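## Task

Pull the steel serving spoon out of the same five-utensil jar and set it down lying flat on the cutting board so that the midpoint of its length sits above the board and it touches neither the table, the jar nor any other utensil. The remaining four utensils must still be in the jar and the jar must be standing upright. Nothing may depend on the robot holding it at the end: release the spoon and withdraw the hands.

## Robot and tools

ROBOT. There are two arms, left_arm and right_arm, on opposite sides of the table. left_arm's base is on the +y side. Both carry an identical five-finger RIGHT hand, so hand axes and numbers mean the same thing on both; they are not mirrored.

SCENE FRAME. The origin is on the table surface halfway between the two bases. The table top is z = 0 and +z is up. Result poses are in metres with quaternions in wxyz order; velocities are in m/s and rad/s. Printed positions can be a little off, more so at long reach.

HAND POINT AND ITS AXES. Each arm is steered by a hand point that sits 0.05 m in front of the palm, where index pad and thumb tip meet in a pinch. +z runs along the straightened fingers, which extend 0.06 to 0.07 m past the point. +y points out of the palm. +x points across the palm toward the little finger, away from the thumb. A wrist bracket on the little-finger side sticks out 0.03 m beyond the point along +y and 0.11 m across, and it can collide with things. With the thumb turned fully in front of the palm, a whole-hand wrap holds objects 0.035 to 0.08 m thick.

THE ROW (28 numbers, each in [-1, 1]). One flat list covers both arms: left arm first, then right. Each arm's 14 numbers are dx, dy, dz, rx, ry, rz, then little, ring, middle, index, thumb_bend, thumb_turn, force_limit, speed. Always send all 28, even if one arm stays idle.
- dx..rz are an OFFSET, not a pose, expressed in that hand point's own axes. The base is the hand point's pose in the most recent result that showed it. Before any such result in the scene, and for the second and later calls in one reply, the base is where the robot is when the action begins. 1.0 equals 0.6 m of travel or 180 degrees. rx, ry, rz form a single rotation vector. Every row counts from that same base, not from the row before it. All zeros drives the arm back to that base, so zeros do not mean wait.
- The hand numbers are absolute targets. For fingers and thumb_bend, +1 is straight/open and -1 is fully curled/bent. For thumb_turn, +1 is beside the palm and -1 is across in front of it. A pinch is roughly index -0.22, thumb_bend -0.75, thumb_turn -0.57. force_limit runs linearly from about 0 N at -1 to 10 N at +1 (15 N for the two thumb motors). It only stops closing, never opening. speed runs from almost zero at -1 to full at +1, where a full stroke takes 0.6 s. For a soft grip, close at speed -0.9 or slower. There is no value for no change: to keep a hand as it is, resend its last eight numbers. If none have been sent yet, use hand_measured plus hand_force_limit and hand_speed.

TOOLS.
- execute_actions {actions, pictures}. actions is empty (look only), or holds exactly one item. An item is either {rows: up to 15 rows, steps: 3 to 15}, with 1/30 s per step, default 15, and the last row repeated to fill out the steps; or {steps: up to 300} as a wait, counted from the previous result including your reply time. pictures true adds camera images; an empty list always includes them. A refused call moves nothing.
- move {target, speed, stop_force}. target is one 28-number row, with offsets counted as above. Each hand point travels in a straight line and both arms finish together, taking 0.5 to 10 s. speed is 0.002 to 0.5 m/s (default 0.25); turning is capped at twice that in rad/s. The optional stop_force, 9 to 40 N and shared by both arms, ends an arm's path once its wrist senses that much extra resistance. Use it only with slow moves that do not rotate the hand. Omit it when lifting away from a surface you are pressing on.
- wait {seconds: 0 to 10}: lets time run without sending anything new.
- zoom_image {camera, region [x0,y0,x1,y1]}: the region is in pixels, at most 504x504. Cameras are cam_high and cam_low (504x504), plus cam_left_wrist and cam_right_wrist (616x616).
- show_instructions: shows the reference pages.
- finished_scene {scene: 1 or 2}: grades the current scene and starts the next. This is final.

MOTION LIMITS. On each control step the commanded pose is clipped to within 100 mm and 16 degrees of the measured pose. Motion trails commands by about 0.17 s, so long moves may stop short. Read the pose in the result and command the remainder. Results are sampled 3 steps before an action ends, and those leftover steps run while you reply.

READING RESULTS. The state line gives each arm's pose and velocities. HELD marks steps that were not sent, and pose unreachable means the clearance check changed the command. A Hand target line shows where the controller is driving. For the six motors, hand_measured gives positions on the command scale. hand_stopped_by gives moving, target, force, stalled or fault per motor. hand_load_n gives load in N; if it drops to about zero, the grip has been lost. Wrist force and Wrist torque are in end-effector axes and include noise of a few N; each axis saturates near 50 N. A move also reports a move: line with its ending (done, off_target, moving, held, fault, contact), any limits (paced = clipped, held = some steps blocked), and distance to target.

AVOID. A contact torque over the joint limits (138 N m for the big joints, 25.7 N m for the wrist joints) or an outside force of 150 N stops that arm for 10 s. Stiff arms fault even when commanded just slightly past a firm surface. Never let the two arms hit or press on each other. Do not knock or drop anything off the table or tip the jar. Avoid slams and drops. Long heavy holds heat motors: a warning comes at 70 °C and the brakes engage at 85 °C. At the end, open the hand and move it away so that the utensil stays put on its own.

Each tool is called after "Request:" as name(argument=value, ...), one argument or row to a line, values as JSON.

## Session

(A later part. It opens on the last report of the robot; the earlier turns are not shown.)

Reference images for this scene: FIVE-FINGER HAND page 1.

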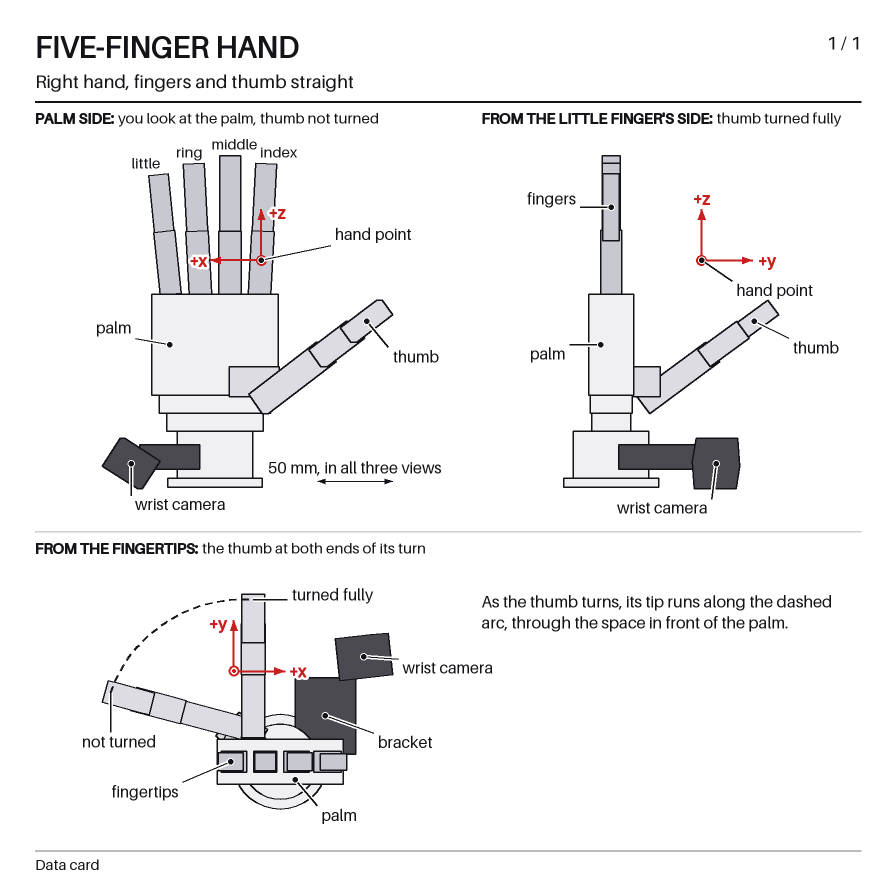

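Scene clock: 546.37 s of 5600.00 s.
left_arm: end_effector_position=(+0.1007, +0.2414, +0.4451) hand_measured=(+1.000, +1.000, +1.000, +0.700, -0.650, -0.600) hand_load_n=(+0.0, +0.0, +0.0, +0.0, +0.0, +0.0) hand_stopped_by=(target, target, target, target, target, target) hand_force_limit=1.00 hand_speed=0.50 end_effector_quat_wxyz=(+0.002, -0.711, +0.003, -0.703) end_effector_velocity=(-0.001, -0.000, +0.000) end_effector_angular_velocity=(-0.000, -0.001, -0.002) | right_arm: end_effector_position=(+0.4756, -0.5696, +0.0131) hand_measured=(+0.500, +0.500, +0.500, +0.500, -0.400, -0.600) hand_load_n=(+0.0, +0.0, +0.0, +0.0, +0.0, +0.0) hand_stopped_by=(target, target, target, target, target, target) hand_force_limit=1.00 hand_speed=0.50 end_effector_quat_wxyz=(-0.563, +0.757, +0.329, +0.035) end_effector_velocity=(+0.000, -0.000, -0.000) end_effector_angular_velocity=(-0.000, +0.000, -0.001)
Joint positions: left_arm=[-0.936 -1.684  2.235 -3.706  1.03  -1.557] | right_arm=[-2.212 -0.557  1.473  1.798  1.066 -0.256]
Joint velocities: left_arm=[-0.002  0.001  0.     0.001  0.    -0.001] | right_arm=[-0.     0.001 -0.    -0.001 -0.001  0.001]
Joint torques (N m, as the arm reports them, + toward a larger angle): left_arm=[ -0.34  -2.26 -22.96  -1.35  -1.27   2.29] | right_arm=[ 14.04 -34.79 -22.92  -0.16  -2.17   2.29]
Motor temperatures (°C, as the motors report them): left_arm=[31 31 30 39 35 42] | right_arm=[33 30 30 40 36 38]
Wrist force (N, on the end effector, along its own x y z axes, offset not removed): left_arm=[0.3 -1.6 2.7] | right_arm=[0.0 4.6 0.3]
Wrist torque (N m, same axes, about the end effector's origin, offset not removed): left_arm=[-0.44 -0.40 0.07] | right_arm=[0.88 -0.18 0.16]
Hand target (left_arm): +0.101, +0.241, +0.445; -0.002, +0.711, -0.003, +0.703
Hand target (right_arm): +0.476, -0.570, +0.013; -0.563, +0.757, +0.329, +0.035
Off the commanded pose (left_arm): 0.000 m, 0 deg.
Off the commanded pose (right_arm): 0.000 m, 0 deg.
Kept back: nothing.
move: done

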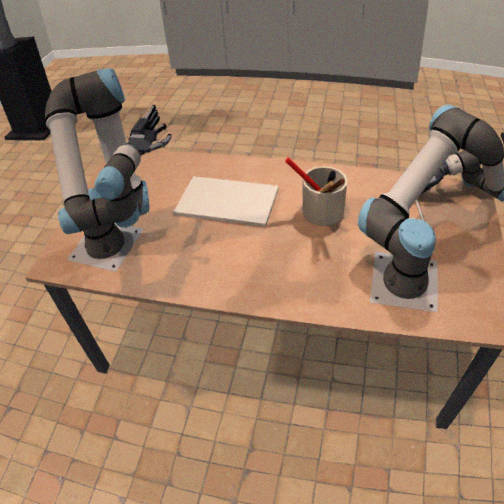

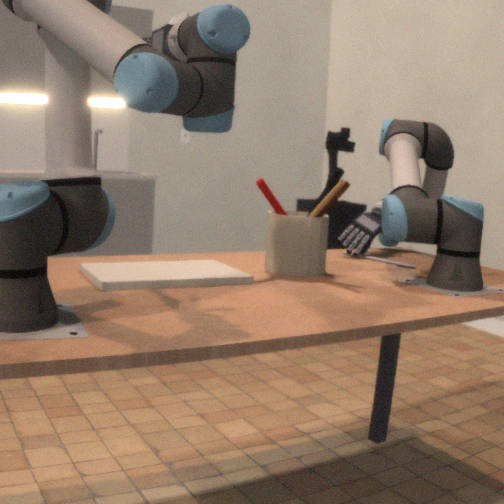

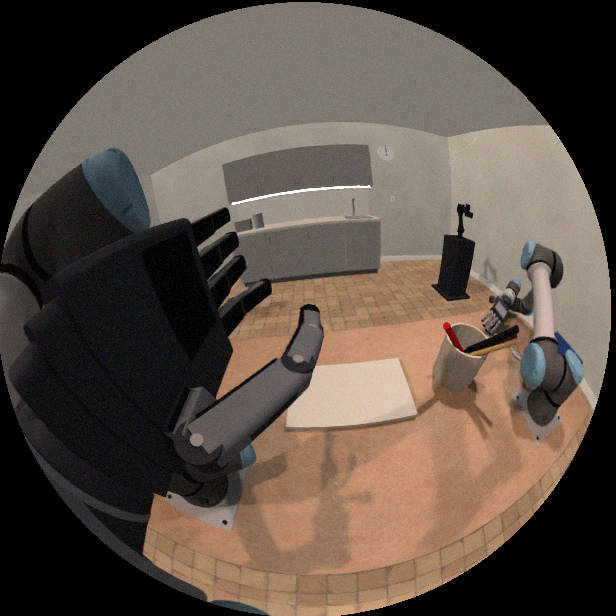

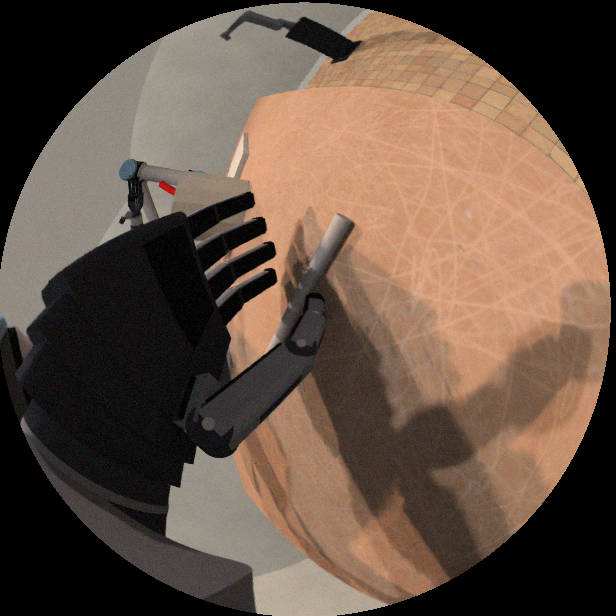

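Thumb lightly touching (torque). Close index.

Request:
move(
  target=[0,0,0,0,0,0,1,1,1,0.7,-0.65,-0.6,1,0.5, 0,-0.001,0,0,0,0,0.5,0.5,0.5,-0.8,-0.4,-0.6,1,-0.6],
  speed=0.003,
)

Request:
wait(
  seconds=1.5,
)

Scene clock: 547.80 s of 5600.00 s.
left_arm: end_effector_position=(+0.1007, +0.2414, +0.4451) hand_measured=(+1.000, +1.000, +1.000, +0.700, -0.650, -0.600) hand_load_n=(+0.0, +0.0, +0.0, +0.0, +0.0, +0.0) hand_stopped_by=(target, target, target, target, target, target) hand_force_limit=1.00 hand_speed=0.50 end_effector_quat_wxyz=(+0.002, -0.711, +0.003, -0.703) end_effector_velocity=(-0.000, +0.000, -0.000) end_effector_angular_velocity=(+0.001, +0.000, -0.001) | right_arm: end_effector_position=(+0.4753, -0.5695, +0.0137) hand_measured=(+0.500, +0.500, +0.500, -0.106, -0.400, -0.600) hand_load_n=(+0.0, +0.0, +0.0, +2.0, +0.5, +0.0) hand_stopped_by=(target, target, target, force, target, target) hand_force_limit=1.00 hand_speed=-0.60 end_effector_quat_wxyz=(-0.563, +0.757, +0.329, +0.035) end_effector_velocity=(-0.000, +0.000, -0.000) end_effector_angular_velocity=(-0.001, -0.000, +0.001)
Joint positions: left_arm=[-0.936 -1.684  2.235 -3.706  1.03  -1.557] | right_arm=[-2.212 -0.559  1.475  1.798  1.066 -0.256]
Joint velocities: left_arm=[-0.001 -0.001  0.001  0.     0.     0.001] | right_arm=[ 0.     0.     0.    -0.001  0.001 -0.   ]
Joint torques (N m, as the arm reports them, + toward a larger angle): left_arm=[ -0.03  -2.81 -23.47  -1.29  -1.27   2.31] | right_arm=[-14.69 -48.53  -2.01  -3.1    2.29  -2.24]
Motor temperatures (°C, as the motors report them): left_arm=[31 31 30 39 35 42] | right_arm=[33 30 30 40 36 38]
Wrist force (N, on the end effector, along its own x y z axes, offset not removed): left_arm=[-0.2 -1.6 1.3] | right_arm=[3.6 -10.1 -1.7]
Wrist torque (N m, same axes, about the end effector's origin, offset not removed): left_arm=[-0.30 -0.25 -0.01] | right_arm=[0.51 0.21 -0.03]
Hand target (left_arm): +0.101, +0.241, +0.445; -0.002, +0.711, -0.003, +0.703
Hand target (right_arm): +0.475, -0.570, +0.014; -0.563, +0.757, +0.329, +0.035
Off the commanded pose (left_arm): 0.000 m, 0 deg.
Off the commanded pose (right_arm): 0.000 m, 0 deg.
Kept back: nothing.
move: done

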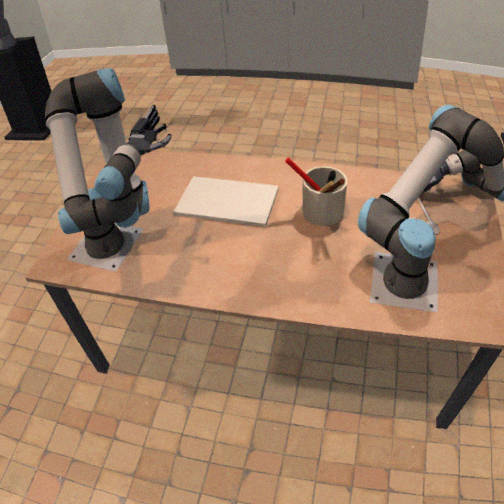

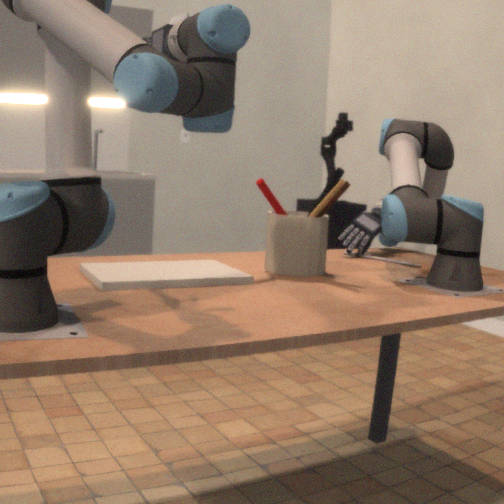

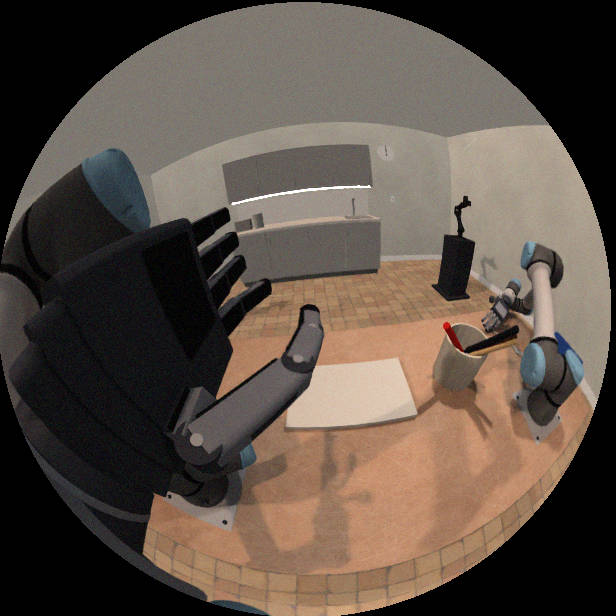

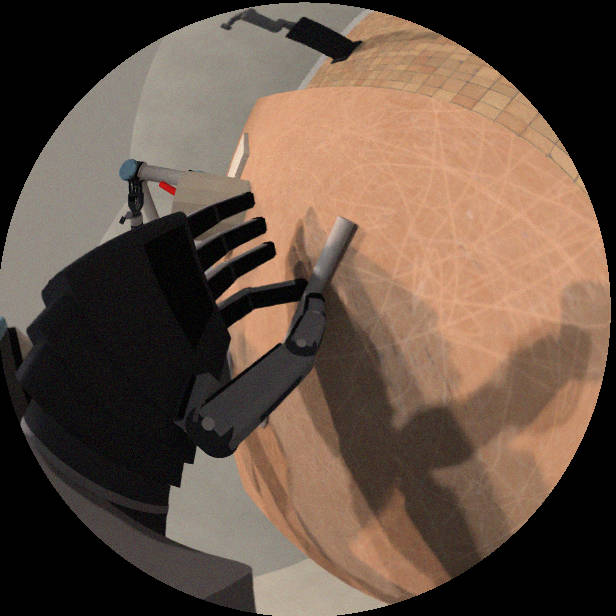

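Scene clock: 549.30 s of 5600.00 s.
left_arm: end_effector_position=(+0.1007, +0.2414, +0.4451) hand_measured=(+1.000, +1.000, +1.000, +0.700, -0.650, -0.600) hand_load_n=(+0.0, +0.0, +0.0, +0.0, +0.0, +0.0) hand_stopped_by=(target, target, target, target, target, target) hand_force_limit=1.00 hand_speed=0.50 end_effector_quat_wxyz=(+0.002, -0.711, +0.003, -0.703) end_effector_velocity=(-0.000, +0.000, -0.000) end_effector_angular_velocity=(-0.000, +0.000, -0.000) | right_arm: end_effector_position=(+0.4753, -0.5695, +0.0136) hand_measured=(+0.500, +0.500, +0.500, -0.106, -0.400, -0.600) hand_load_n=(+0.0, +0.0, +0.0, +2.0, +0.0, +0.0) hand_stopped_by=(target, target, target, force, target, target) hand_force_limit=1.00 hand_speed=-0.60 end_effector_quat_wxyz=(-0.563, +0.757, +0.329, +0.035) end_effector_velocity=(+0.000, +0.001, +0.000) end_effector_angular_velocity=(+0.001, -0.001, +0.000)
Joint positions: left_arm=[-0.936 -1.684  2.235 -3.706  1.03  -1.557] | right_arm=[-2.212 -0.559  1.475  1.798  1.066 -0.256]
Joint velocities: left_arm=[-0.001 -0.    -0.    -0.     0.     0.   ] | right_arm=[ 0.001 -0.     0.     0.    -0.001 -0.001]
Joint torques (N m, as the arm reports them, + toward a larger angle): left_arm=[ -0.18  -2.95 -23.19  -1.28  -1.25   2.32] | right_arm=[-15.03 -43.69  -1.82  -3.58   0.96  -2.5 ]
Motor temperatures (°C, as the motors report them): left_arm=[31 31 30 39 35 42] | right_arm=[33 30 30 40 36 38]
Wrist force (N, on the end effector, along its own x y z axes, offset not removed): left_arm=[0.8 -1.5 1.6] | right_arm=[6.6 -10.2 -0.3]
Wrist torque (N m, same axes, about the end effector's origin, offset not removed): left_arm=[-0.23 -0.44 0.06] | right_arm=[0.48 -0.23 0.11]
Hand target (left_arm): +0.101, +0.241, +0.445; -0.002, +0.711, -0.003, +0.703
Hand target (right_arm): +0.475, -0.570, +0.014; -0.563, +0.757, +0.329, +0.035
Off the commanded pose (left_arm): 0.000 m, 0 deg.
Off the commanded pose (right_arm): 0.000 m, 0 deg.
Kept back: nothing.
Steps of this call (steps 1 to 45: nothing new was sent). Readings (end_effector_position | what the end effector reports):
1: left_arm (+0.1007, +0.2414, +0.4451) | right_arm (+0.4753, -0.5695, +0.0136) | left_arm hand_measured=(+1.000, +1.000, +1.000, +0.700, -0.650, -0.600) hand_load_n=(+0.0, +0.0, +0.0, +0.0, +0.0, +0.0) hand_stopped_by=(target, target, target, target, target, target) hand_force_limit=1.00 hand_speed=0.50 | right_arm hand_measured=(+0.500, +0.500, +0.500, -0.106, -0.400, -0.600) hand_load_n=(+0.0, +0.0, +0.0, +2.0, +0.5, +0.0) hand_stopped_by=(target, target, target, force, target, target) hand_force_limit=1.00 hand_speed=-0.60
2: left_arm (+0.1007, +0.2414, +0.4451) | right_arm (+0.4753, -0.5695, +0.0136) | left_arm hand_measured=(+1.000, +1.000, +1.000, +0.700, -0.650, -0.600) hand_load_n=(+0.0, +0.0, +0.0, +0.0, +0.0, +0.0) hand_stopped_by=(target, target, target, target, target, target) hand_force_limit=1.00 hand_speed=0.50 | right_arm hand_measured=(+0.500, +0.500, +0.500, -0.106, -0.400, -0.600) hand_load_n=(+0.0, +0.0, +0.0, +2.0, +0.5, +0.0) hand_stopped_by=(target, target, target, force, target, target) hand_force_limit=1.00 hand_speed=-0.60
4: left_arm (+0.1007, +0.2414, +0.4451) | right_arm (+0.4753, -0.5695, +0.0136) | left_arm hand_measured=(+1.000, +1.000, +1.000, +0.700, -0.650, -0.600) hand_load_n=(+0.0, +0.0, +0.0, +0.0, +0.0, +0.0) hand_stopped_by=(target, target, target, target, target, target) hand_force_limit=1.00 hand_speed=0.50 | right_arm hand_measured=(+0.500, +0.500, +0.500, -0.106, -0.400, -0.600) hand_load_n=(+0.0, +0.0, +0.0, +2.0, +0.5, +0.0) hand_stopped_by=(target, target, target, force, target, target) hand_force_limit=1.00 hand_speed=-0.60
8: left_arm (+0.1007, +0.2414, +0.4451) | right_arm (+0.4753, -0.5695, +0.0136) | left_arm hand_measured=(+1.000, +1.000, +1.000, +0.700, -0.650, -0.600) hand_load_n=(+0.0, +0.0, +0.0, +0.0, +0.0, +0.0) hand_stopped_by=(target, target, target, target, target, target) hand_force_limit=1.00 hand_speed=0.50 | right_arm hand_measured=(+0.500, +0.500, +0.500, -0.106, -0.400, -0.600) hand_load_n=(+0.0, +0.0, +0.0, +2.0, +0.0, +0.0) hand_stopped_by=(target, target, target, force, target, target) hand_force_limit=1.00 hand_speed=-0.60
45: the state above

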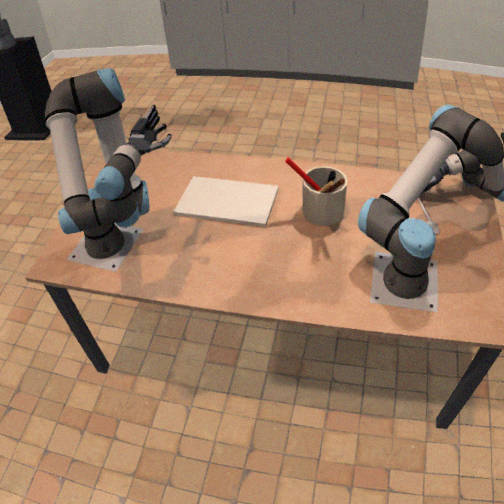

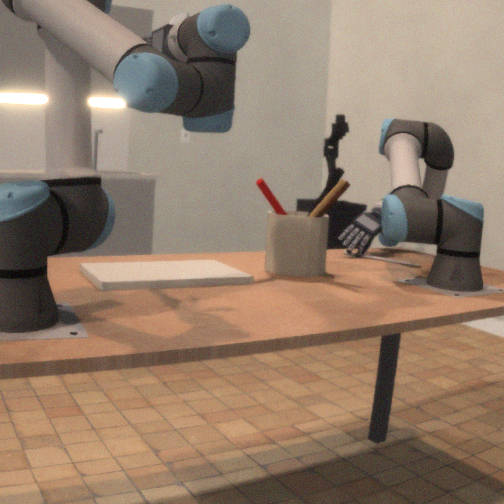

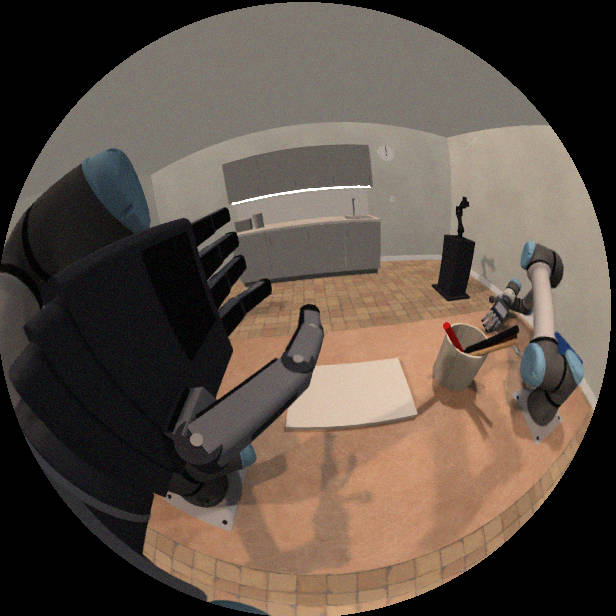

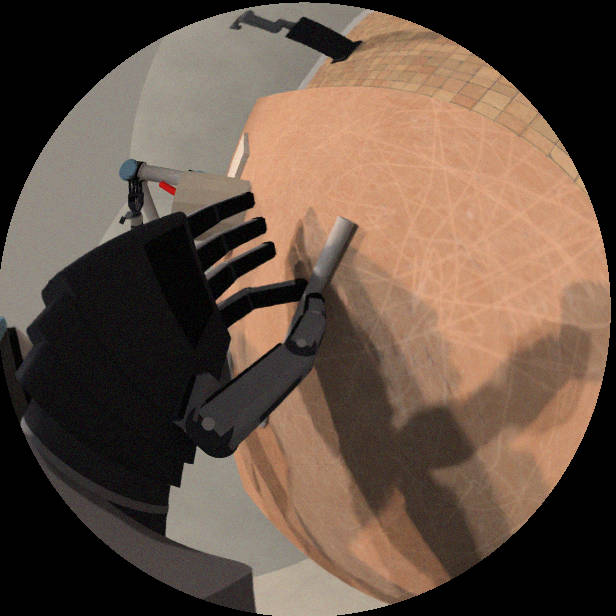

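Request:
move(
  target=[0,0,0,0,0,0,1,1,1,0.7,-0.65,-0.6,1,0.5, 0.0015,-0.003,-0.001,0,0,0,0.5,0.5,0.5,-0.85,-0.5,-0.6,1,-0.85],
  speed=0.002,
)

Request:
wait(
  seconds=1,
)

Scene clock: 550.80 s of 5600.00 s.
left_arm: end_effector_position=(+0.1007, +0.2414, +0.4451) hand_measured=(+1.000, +1.000, +1.000, +0.700, -0.650, -0.600) hand_load_n=(+0.0, +0.0, +0.0, +0.0, +0.0, +0.0) hand_stopped_by=(target, target, target, target, target, target) hand_force_limit=1.00 hand_speed=0.50 end_effector_quat_wxyz=(+0.002, -0.711, +0.003, -0.703) end_effector_velocity=(+0.000, +0.000, +0.000) end_effector_angular_velocity=(+0.001, +0.000, +0.001) | right_arm: end_effector_position=(+0.4752, -0.5694, +0.0156) hand_measured=(+0.500, +0.500, +0.500, -0.134, -0.486, -0.600) hand_load_n=(+0.0, +0.0, +0.0, +12.5, +7.5, -3.5) hand_stopped_by=(target, target, target, force, stalled, target) hand_force_limit=1.00 hand_speed=-0.85 end_effector_quat_wxyz=(-0.563, +0.757, +0.329, +0.035) end_effector_velocity=(+0.000, +0.000, +0.001) end_effector_angular_velocity=(-0.000, -0.000, -0.000)
Joint positions: left_arm=[-0.936 -1.684  2.235 -3.706  1.03  -1.557] | right_arm=[-2.212 -0.563  1.476  1.801  1.066 -0.256]
Joint velocities: left_arm=[ 0.001 -0.    -0.001  0.001 -0.     0.001] | right_arm=[ 0.    -0.001  0.     0.001 -0.001  0.   ]
Joint torques (N m, as the arm reports them, + toward a larger angle): left_arm=[ -0.49  -3.3  -23.14  -1.34  -1.3    2.2 ] | right_arm=[  4.87 -54.58  -2.01   5.5   -2.07   0.02]
Motor temperatures (°C, as the motors report them): left_arm=[31 31 30 39 35 42] | right_arm=[33 30 30 40 36 38]
Wrist force (N, on the end effector, along its own x y z axes, offset not removed): left_arm=[0.3 -2.3 0.2] | right_arm=[1.4 3.0 2.5]
Wrist torque (N m, same axes, about the end effector's origin, offset not removed): left_arm=[-0.38 -0.30 0.02] | right_arm=[0.40 -0.43 0.12]
Hand target (left_arm): +0.101, +0.241, +0.445; -0.002, +0.711, -0.003, +0.703
Hand target (right_arm): +0.475, -0.569, +0.016; -0.563, +0.757, +0.329, +0.035
Off the commanded pose (left_arm): 0.000 m, 0 deg.
Off the commanded pose (right_arm): 0.000 m, 0 deg.
Kept back: nothing.
move: done

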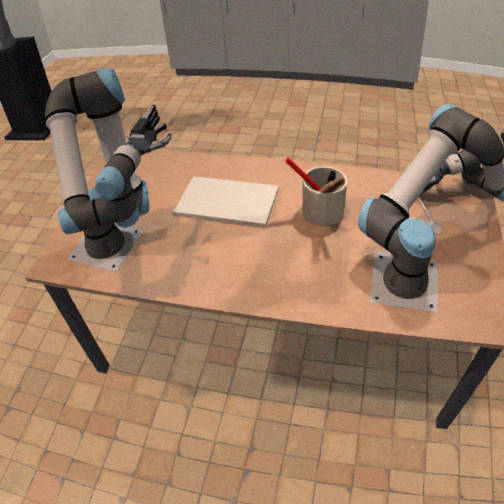

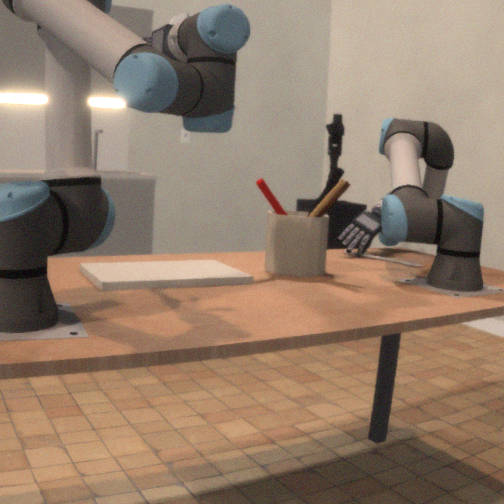

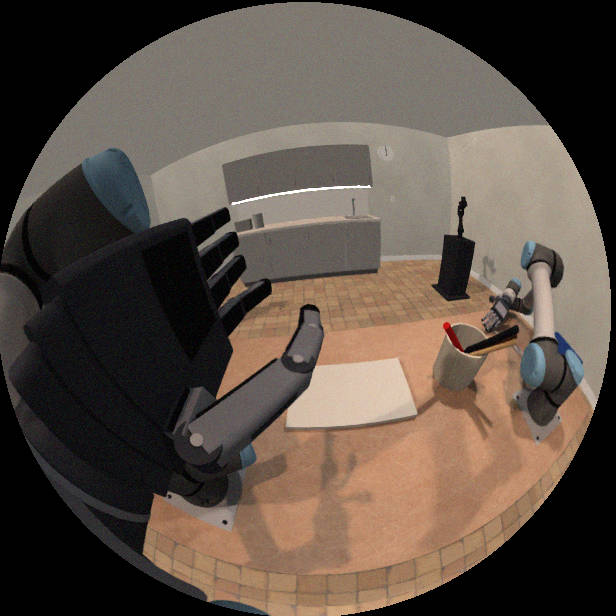

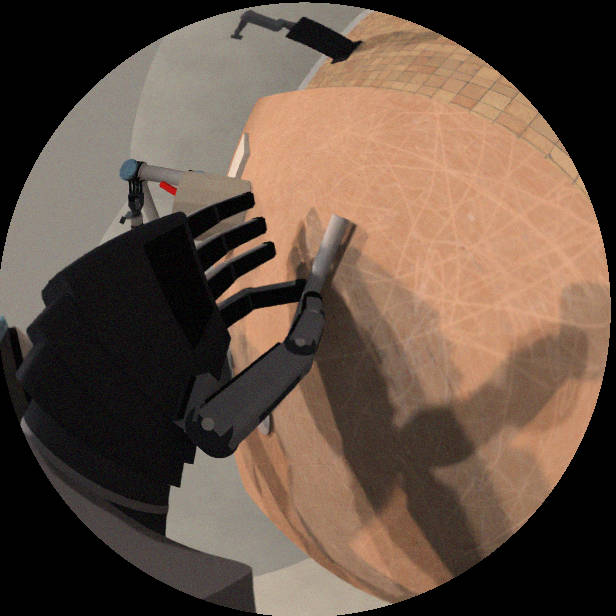

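Scene clock: 551.80 s of 5600.00 s.
left_arm: end_effector_position=(+0.1007, +0.2414, +0.4451) hand_measured=(+1.000, +1.000, +1.000, +0.700, -0.650, -0.600) hand_load_n=(+0.0, +0.0, +0.0, +0.0, +0.0, +0.0) hand_stopped_by=(target, target, target, target, target, target) hand_force_limit=1.00 hand_speed=0.50 end_effector_quat_wxyz=(+0.002, -0.711, +0.003, -0.703) end_effector_velocity=(-0.000, -0.000, -0.000) end_effector_angular_velocity=(+0.000, +0.001, -0.002) | right_arm: end_effector_position=(+0.4752, -0.5694, +0.0157) hand_measured=(+0.500, +0.500, +0.500, -0.134, -0.486, -0.600) hand_load_n=(+0.0, +0.0, +0.0, +12.5, +7.5, -3.5) hand_stopped_by=(target, target, target, force, stalled, target) hand_force_limit=1.00 hand_speed=-0.85 end_effector_quat_wxyz=(-0.563, +0.757, +0.329, +0.035) end_effector_velocity=(+0.000, +0.000, +0.000) end_effector_angular_velocity=(+0.000, -0.001, -0.001)
Joint positions: left_arm=[-0.936 -1.684  2.235 -3.706  1.03  -1.557] | right_arm=[-2.212 -0.563  1.476  1.801  1.066 -0.256]
Joint velocities: left_arm=[-0.001  0.    -0.    -0.001 -0.001  0.001] | right_arm=[ 0.    -0.    -0.     0.    -0.001 -0.   ]
Joint torques (N m, as the arm reports them, + toward a larger angle): left_arm=[ -0.09  -3.08 -22.87  -1.36  -1.29   2.37] | right_arm=[ 14.64 -55.76  -1.56   5.31  -2.11   2.37]
Motor temperatures (°C, as the motors report them): left_arm=[31 31 30 39 35 42] | right_arm=[33 30 30 40 36 38]
Wrist force (N, on the end effector, along its own x y z axes, offset not removed): left_arm=[-0.1 -2.0 1.4] | right_arm=[-0.4 2.8 2.4]
Wrist torque (N m, same axes, about the end effector's origin, offset not removed): left_arm=[-0.32 -0.26 0.03] | right_arm=[0.51 -0.22 0.09]
Hand target (left_arm): +0.101, +0.241, +0.445; -0.002, +0.711, -0.003, +0.703
Hand target (right_arm): +0.475, -0.569, +0.016; -0.563, +0.757, +0.329, +0.035
Off the commanded pose (left_arm): 0.000 m, 0 deg.
Off the commanded pose (right_arm): 0.000 m, 0 deg.
Kept back: nothing.
Steps of this call (steps 1 to 30: nothing new was sent). Readings (end_effector_position | what the end effector reports):
1: left_arm (+0.1007, +0.2414, +0.4451) | right_arm (+0.4752, -0.5694, +0.0157) | left_arm hand_measured=(+1.000, +1.000, +1.000, +0.700, -0.650, -0.600) hand_load_n=(+0.0, +0.0, +0.0, +0.0, +0.0, +0.0) hand_stopped_by=(target, target, target, target, target, target) hand_force_limit=1.00 hand_speed=0.50 | right_arm hand_measured=(+0.500, +0.500, +0.500, -0.134, -0.486, -0.600) hand_load_n=(+0.0, +0.0, +0.0, +12.5, +7.5, -3.5) hand_stopped_by=(target, target, target, force, stalled, target) hand_force_limit=1.00 hand_speed=-0.85
2: left_arm (+0.1007, +0.2414, +0.4451) | right_arm (+0.4752, -0.5694, +0.0157) | left_arm hand_measured=(+1.000, +1.000, +1.000, +0.700, -0.650, -0.600) hand_load_n=(+0.0, +0.0, +0.0, +0.0, +0.0, +0.0) hand_stopped_by=(target, target, target, target, target, target) hand_force_limit=1.00 hand_speed=0.50 | right_arm hand_measured=(+0.500, +0.500, +0.500, -0.134, -0.486, -0.600) hand_load_n=(+0.0, +0.0, +0.0, +12.5, +7.5, -3.5) hand_stopped_by=(target, target, target, force, stalled, target) hand_force_limit=1.00 hand_speed=-0.85
4: left_arm (+0.1007, +0.2414, +0.4451) | right_arm (+0.4752, -0.5694, +0.0157) | left_arm hand_measured=(+1.000, +1.000, +1.000, +0.700, -0.650, -0.600) hand_load_n=(+0.0, +0.0, +0.0, +0.0, +0.0, +0.0) hand_stopped_by=(target, target, target, target, target, target) hand_force_limit=1.00 hand_speed=0.50 | right_arm hand_measured=(+0.500, +0.500, +0.500, -0.134, -0.486, -0.600) hand_load_n=(+0.0, +0.0, +0.0, +12.5, +7.5, -3.5) hand_stopped_by=(target, target, target, force, stalled, target) hand_force_limit=1.00 hand_speed=-0.85
8: left_arm (+0.1007, +0.2414, +0.4451) | right_arm (+0.4752, -0.5694, +0.0157) | left_arm hand_measured=(+1.000, +1.000, +1.000, +0.700, -0.650, -0.600) hand_load_n=(+0.0, +0.0, +0.0, +0.0, +0.0, +0.0) hand_stopped_by=(target, target, target, target, target, target) hand_force_limit=1.00 hand_speed=0.50 | right_arm hand_measured=(+0.500, +0.500, +0.500, -0.134, -0.486, -0.600) hand_load_n=(+0.0, +0.0, +0.0, +12.5, +7.5, -3.5) hand_stopped_by=(target, target, target, force, stalled, target) hand_force_limit=1.00 hand_speed=-0.85
30: the state above

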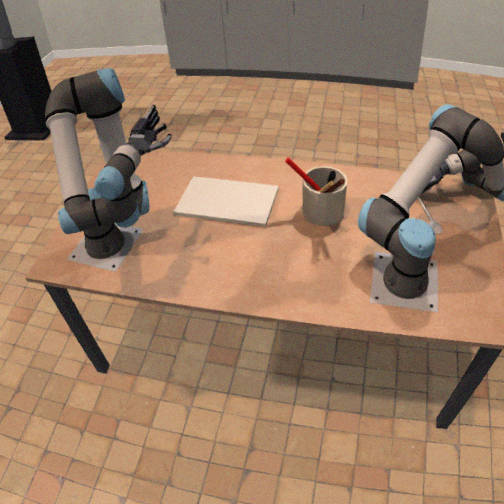

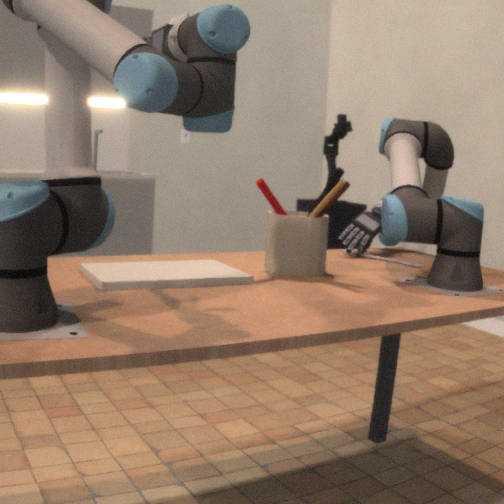

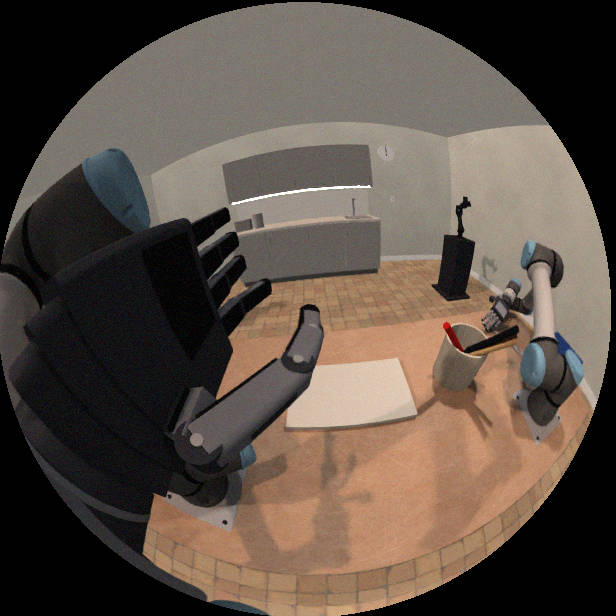

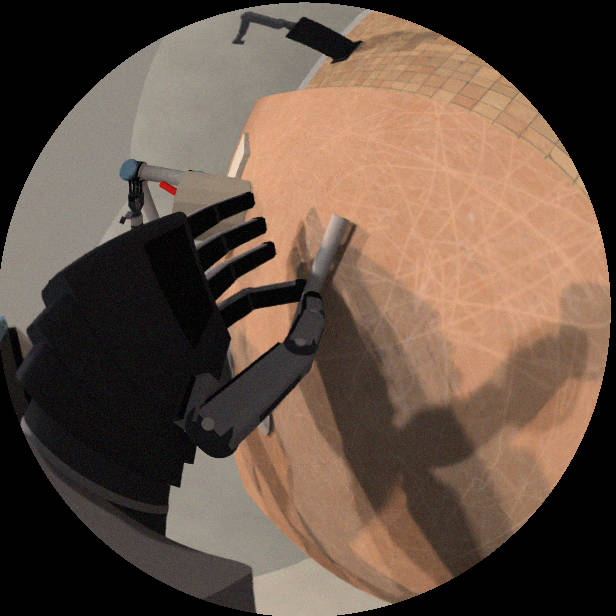

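Request:
move(
  target=[0,0,0,0,0,0,1,1,1,0.7,-0.65,-0.6,1,0.5, 0.022,-0.040,-0.020,0,0,0,0.5,0.5,0.5,-0.85,-0.5,-0.6,1,-0.85],
  speed=0.008,
)

Scene clock: 556.23 s of 5600.00 s.
left_arm: end_effector_position=(+0.1007, +0.2414, +0.4451) hand_measured=(+1.000, +1.000, +1.000, +0.700, -0.650, -0.600) hand_load_n=(+0.0, +0.0, +0.0, +0.0, +0.0, +0.0) hand_stopped_by=(target, target, target, target, target, target) hand_force_limit=1.00 hand_speed=0.50 end_effector_quat_wxyz=(+0.002, -0.711, +0.003, -0.703) end_effector_velocity=(-0.001, -0.001, -0.000) end_effector_angular_velocity=(-0.001, -0.001, -0.001) | right_arm: end_effector_position=(+0.4764, -0.5703, +0.0453) hand_measured=(+0.500, +0.500, +0.500, -0.134, -0.486, -0.600) hand_load_n=(+0.0, +0.0, +0.0, +12.0, +6.5, -2.0) hand_stopped_by=(target, target, target, force, stalled, target) hand_force_limit=1.00 hand_speed=-0.85 end_effector_quat_wxyz=(-0.563, +0.757, +0.329, +0.035) end_effector_velocity=(+0.001, +0.000, +0.002) end_effector_angular_velocity=(+0.001, -0.001, -0.000)
Joint positions: left_arm=[-0.936 -1.684  2.235 -3.706  1.03  -1.557] | right_arm=[-2.212 -0.615  1.483  1.846  1.066 -0.256]
Joint velocities: left_arm=[-0.     0.002 -0.    -0.    -0.001 -0.001] | right_arm=[ 0.001 -0.004  0.     0.004 -0.002 -0.001]
Joint torques (N m, as the arm reports them, + toward a larger angle): left_arm=[ -0.58  -3.03 -23.31  -1.32  -1.29   2.17] | right_arm=[ 13.66 -54.69  -1.02   5.45  -2.04   2.44]
Motor temperatures (°C, as the motors report them): left_arm=[31 31 30 39 35 42] | right_arm=[33 30 30 40 36 38]
Wrist force (N, on the end effector, along its own x y z axes, offset not removed): left_arm=[1.3 -1.9 2.4] | right_arm=[0.8 1.9 3.1]
Wrist torque (N m, same axes, about the end effector's origin, offset not removed): left_arm=[-0.42 -0.57 0.11] | right_arm=[0.21 -0.36 -0.03]
Hand target (left_arm): +0.101, +0.241, +0.445; -0.002, +0.711, -0.003, +0.703
Hand target (right_arm): +0.476, -0.570, +0.046; -0.563, +0.757, +0.329, +0.035
Off the commanded pose (left_arm): 0.000 m, 0 deg.
Off the commanded pose (right_arm): 0.000 m, 0 deg.
Kept back: nothing.
move: done

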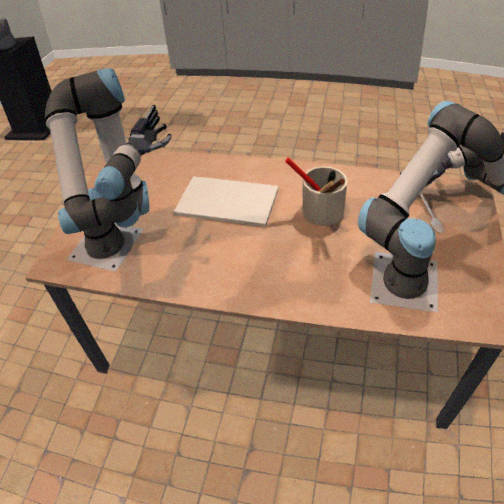

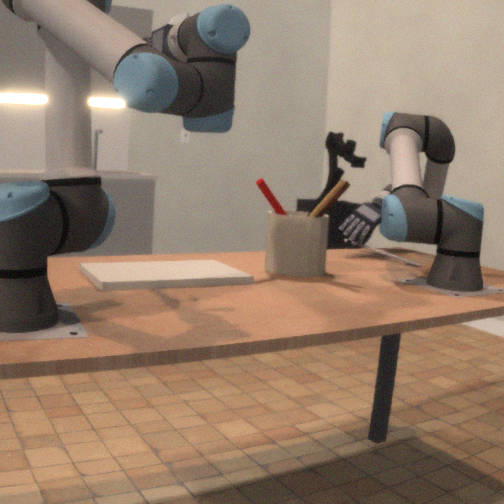

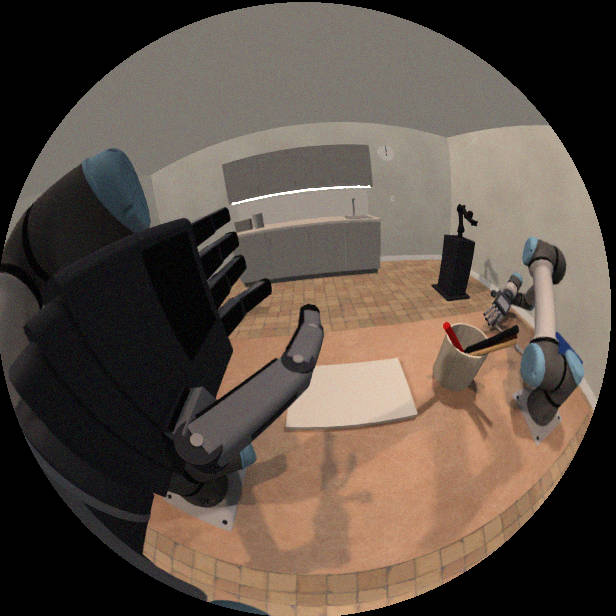

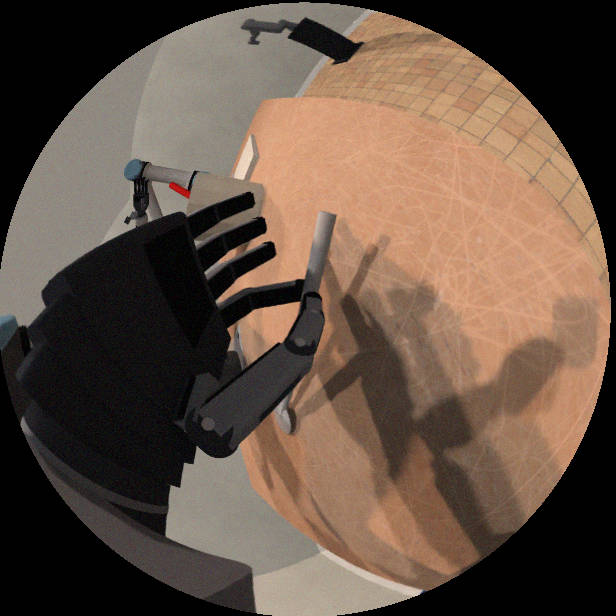

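Request:
move(
  target=[0,0,0,0,0,0,1,1,1,0.7,-0.65,-0.6,1,0.5, 0,0,0,0.072,-0.135,-0.067,0.5,0.5,0.5,-0.85,-0.5,-0.6,1,-0.85],
  speed=0.04,
)

Scene clock: 563.30 s of 5600.00 s.
left_arm: end_effector_position=(+0.1007, +0.2414, +0.4451) hand_measured=(+1.000, +1.000, +1.000, +0.700, -0.650, -0.600) hand_load_n=(+0.0, +0.0, +0.0, +0.0, +0.0, +0.0) hand_stopped_by=(target, target, target, target, target, target) hand_force_limit=1.00 hand_speed=0.50 end_effector_quat_wxyz=(+0.002, -0.711, +0.003, -0.703) end_effector_velocity=(+0.001, +0.000, -0.000) end_effector_angular_velocity=(-0.001, +0.000, +0.003) | right_arm: end_effector_position=(+0.4765, -0.5705, +0.0453) hand_measured=(+0.500, +0.500, +0.500, -0.134, -0.486, -0.600) hand_load_n=(+0.0, +0.0, +0.0, +12.0, +6.5, -1.5) hand_stopped_by=(target, target, target, force, stalled, target) hand_force_limit=1.00 hand_speed=-0.85 end_effector_quat_wxyz=(-0.556, +0.642, +0.518, -0.102) end_effector_velocity=(+0.000, +0.001, -0.000) end_effector_angular_velocity=(+0.002, -0.001, +0.020)
Joint positions: left_arm=[-0.936 -1.684  2.235 -3.706  1.03  -1.557] | right_arm=[-2.048 -0.518  1.266  2.017  1.387 -0.425]
Joint velocities: left_arm=[ 0.002  0.    -0.    -0.     0.001 -0.001] | right_arm=[ 0.007  0.003 -0.006  0.004  0.011 -0.006]
Joint torques (N m, as the arm reports them, + toward a larger angle): left_arm=[ -0.22  -2.84 -23.37  -1.29  -1.2    2.34] | right_arm=[ 13.58 -37.59 -26.14   5.32   1.93  -2.15]
Motor temperatures (°C, as the motors report them): left_arm=[31 31 30 39 35 42] | right_arm=[33 30 30 40 36 38]
Wrist force (N, on the end effector, along its own x y z axes, offset not removed): left_arm=[-0.2 -0.8 0.8] | right_arm=[0.3 2.8 2.8]
Wrist torque (N m, same axes, about the end effector's origin, offset not removed): left_arm=[-0.09 -0.13 0.05] | right_arm=[0.34 -0.23 0.05]
Hand target (left_arm): +0.101, +0.241, +0.445; -0.002, +0.711, -0.003, +0.703
Hand target (right_arm): +0.477, -0.571, +0.045; -0.556, +0.642, +0.519, -0.103
Off the commanded pose (left_arm): 0.000 m, 0 deg.
Off the commanded pose (right_arm): 0.000 m, 0 deg.
Kept back: nothing.
move: done

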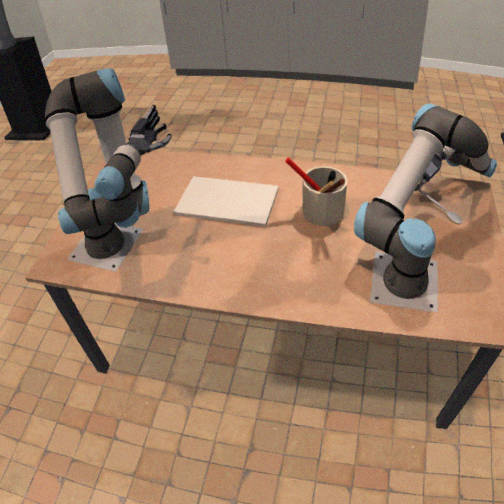

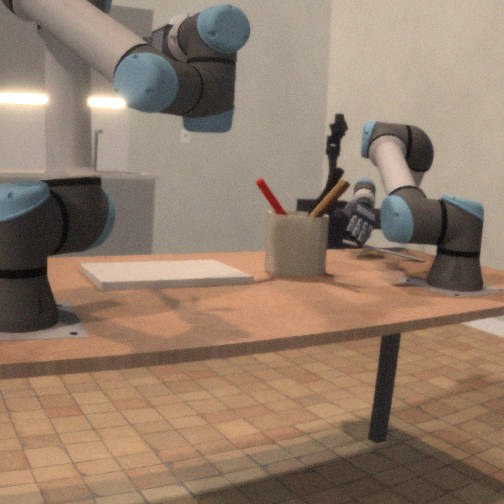

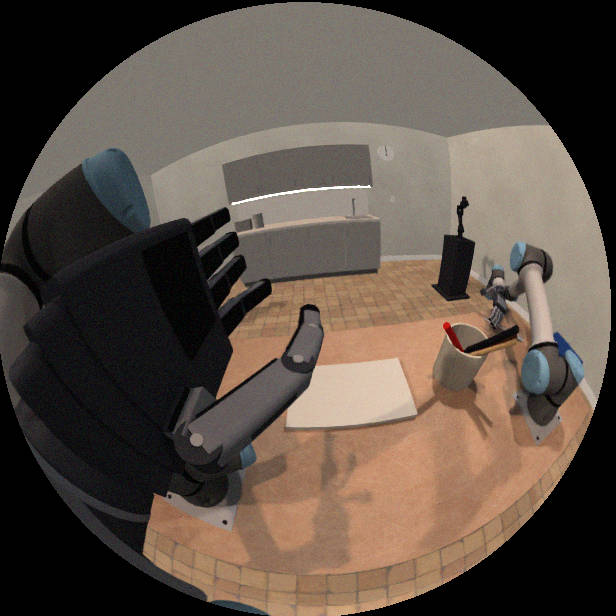

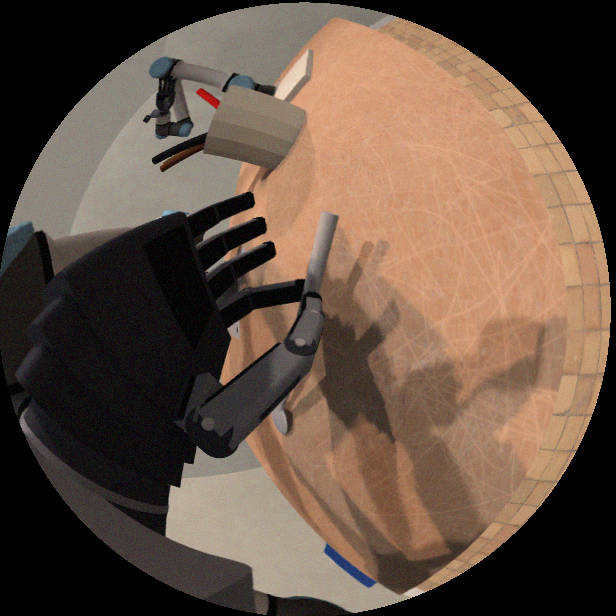

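Request:
move(
  target=[0,0,0,0,0,0,1,1,1,0.7,-0.65,-0.6,1,0.5, 0.245,0.033,0.227,0,0,0,0.5,0.5,0.5,-0.85,-0.5,-0.6,1,-0.85],
  speed=0.03,
)

Scene clock: 570.63 s of 5600.00 s.
left_arm: end_effector_position=(+0.1007, +0.2414, +0.4451) hand_measured=(+1.000, +1.000, +1.000, +0.700, -0.650, -0.600) hand_load_n=(+0.0, +0.0, +0.0, +0.0, +0.0, +0.0) hand_stopped_by=(target, target, target, target, target, target) hand_force_limit=1.00 hand_speed=0.50 end_effector_quat_wxyz=(+0.002, -0.711, +0.003, -0.703) end_effector_velocity=(+0.000, +0.000, +0.000) end_effector_angular_velocity=(-0.000, +0.001, -0.001) | right_arm: end_effector_position=(+0.4565, -0.3705, +0.0456) hand_measured=(+0.500, +0.500, +0.500, -0.134, -0.486, -0.600) hand_load_n=(+0.0, +0.0, +0.0, +11.5, +6.5, -3.0) hand_stopped_by=(target, target, target, force, stalled, target) hand_force_limit=1.00 hand_speed=-0.85 end_effector_quat_wxyz=(-0.556, +0.642, +0.518, -0.102) end_effector_velocity=(-0.000, +0.003, +0.000) end_effector_angular_velocity=(+0.000, +0.000, -0.001)
Joint positions: left_arm=[-0.936 -1.684  2.235 -3.706  1.03  -1.557] | right_arm=[-1.744 -0.598  1.446  1.878  1.107 -0.302]
Joint velocities: left_arm=[ 0.    -0.002  0.    -0.    -0.001  0.001] | right_arm=[ 0.005 -0.     0.    -0.001 -0.006  0.002]
Joint torques (N m, as the arm reports them, + toward a larger angle): left_arm=[ -0.55  -2.59 -24.17  -1.36  -1.25   2.26] | right_arm=[ 16.12 -55.71  -2.57   0.17  -2.24   2.44]
Motor temperatures (°C, as the motors report them): left_arm=[31 31 30 39 35 42] | right_arm=[33 30 30 40 36 38]
Wrist force (N, on the end effector, along its own x y z axes, offset not removed): left_arm=[-0.4 -1.8 0.9] | right_arm=[0.3 3.4 1.7]
Wrist torque (N m, same axes, about the end effector's origin, offset not removed): left_arm=[-0.25 -0.15 -0.03] | right_arm=[0.47 -0.35 0.11]
Hand target (left_arm): +0.101, +0.241, +0.445; -0.002, +0.711, -0.003, +0.703
Hand target (right_arm): +0.456, -0.370, +0.046; -0.556, +0.642, +0.518, -0.102
Off the commanded pose (left_arm): 0.000 m, 0 deg.
Off the commanded pose (right_arm): 0.001 m, 0 deg.
Kept back: nothing.
move: done

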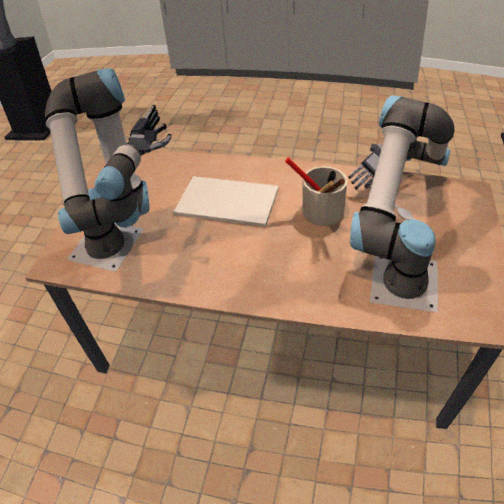

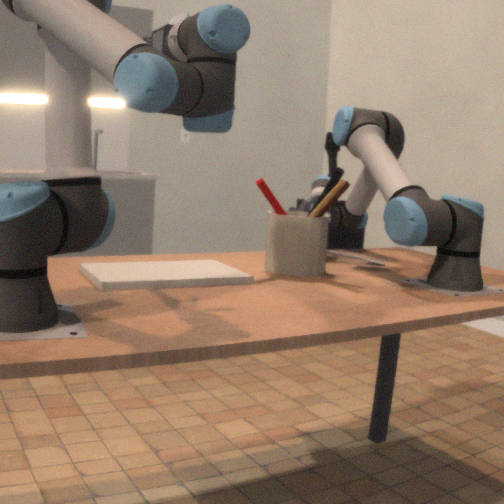

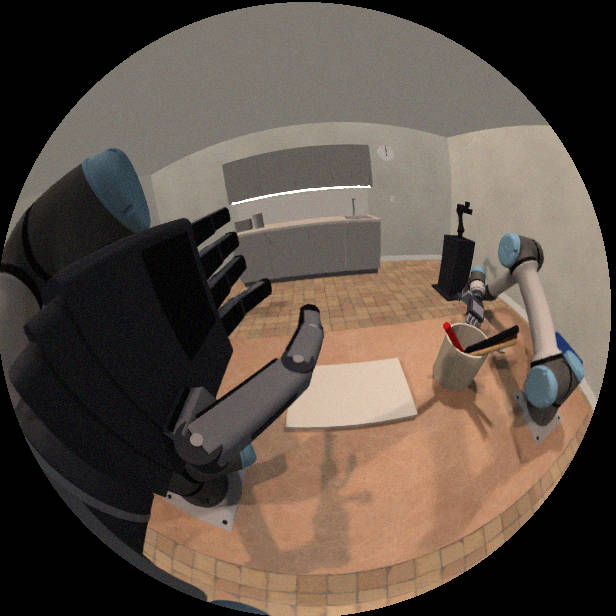

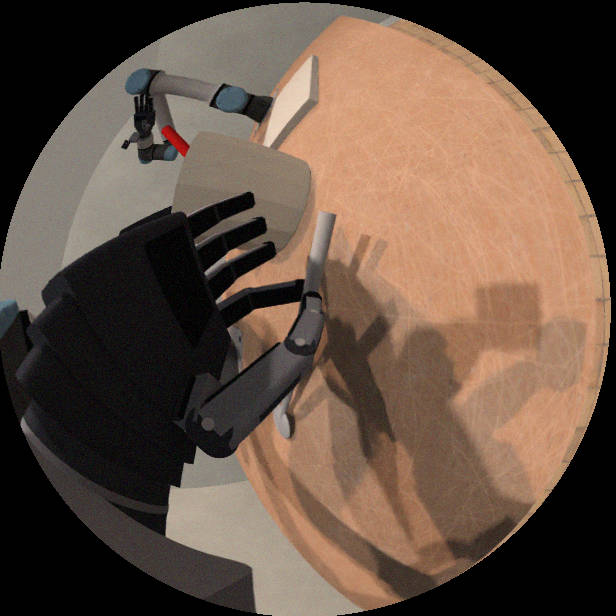

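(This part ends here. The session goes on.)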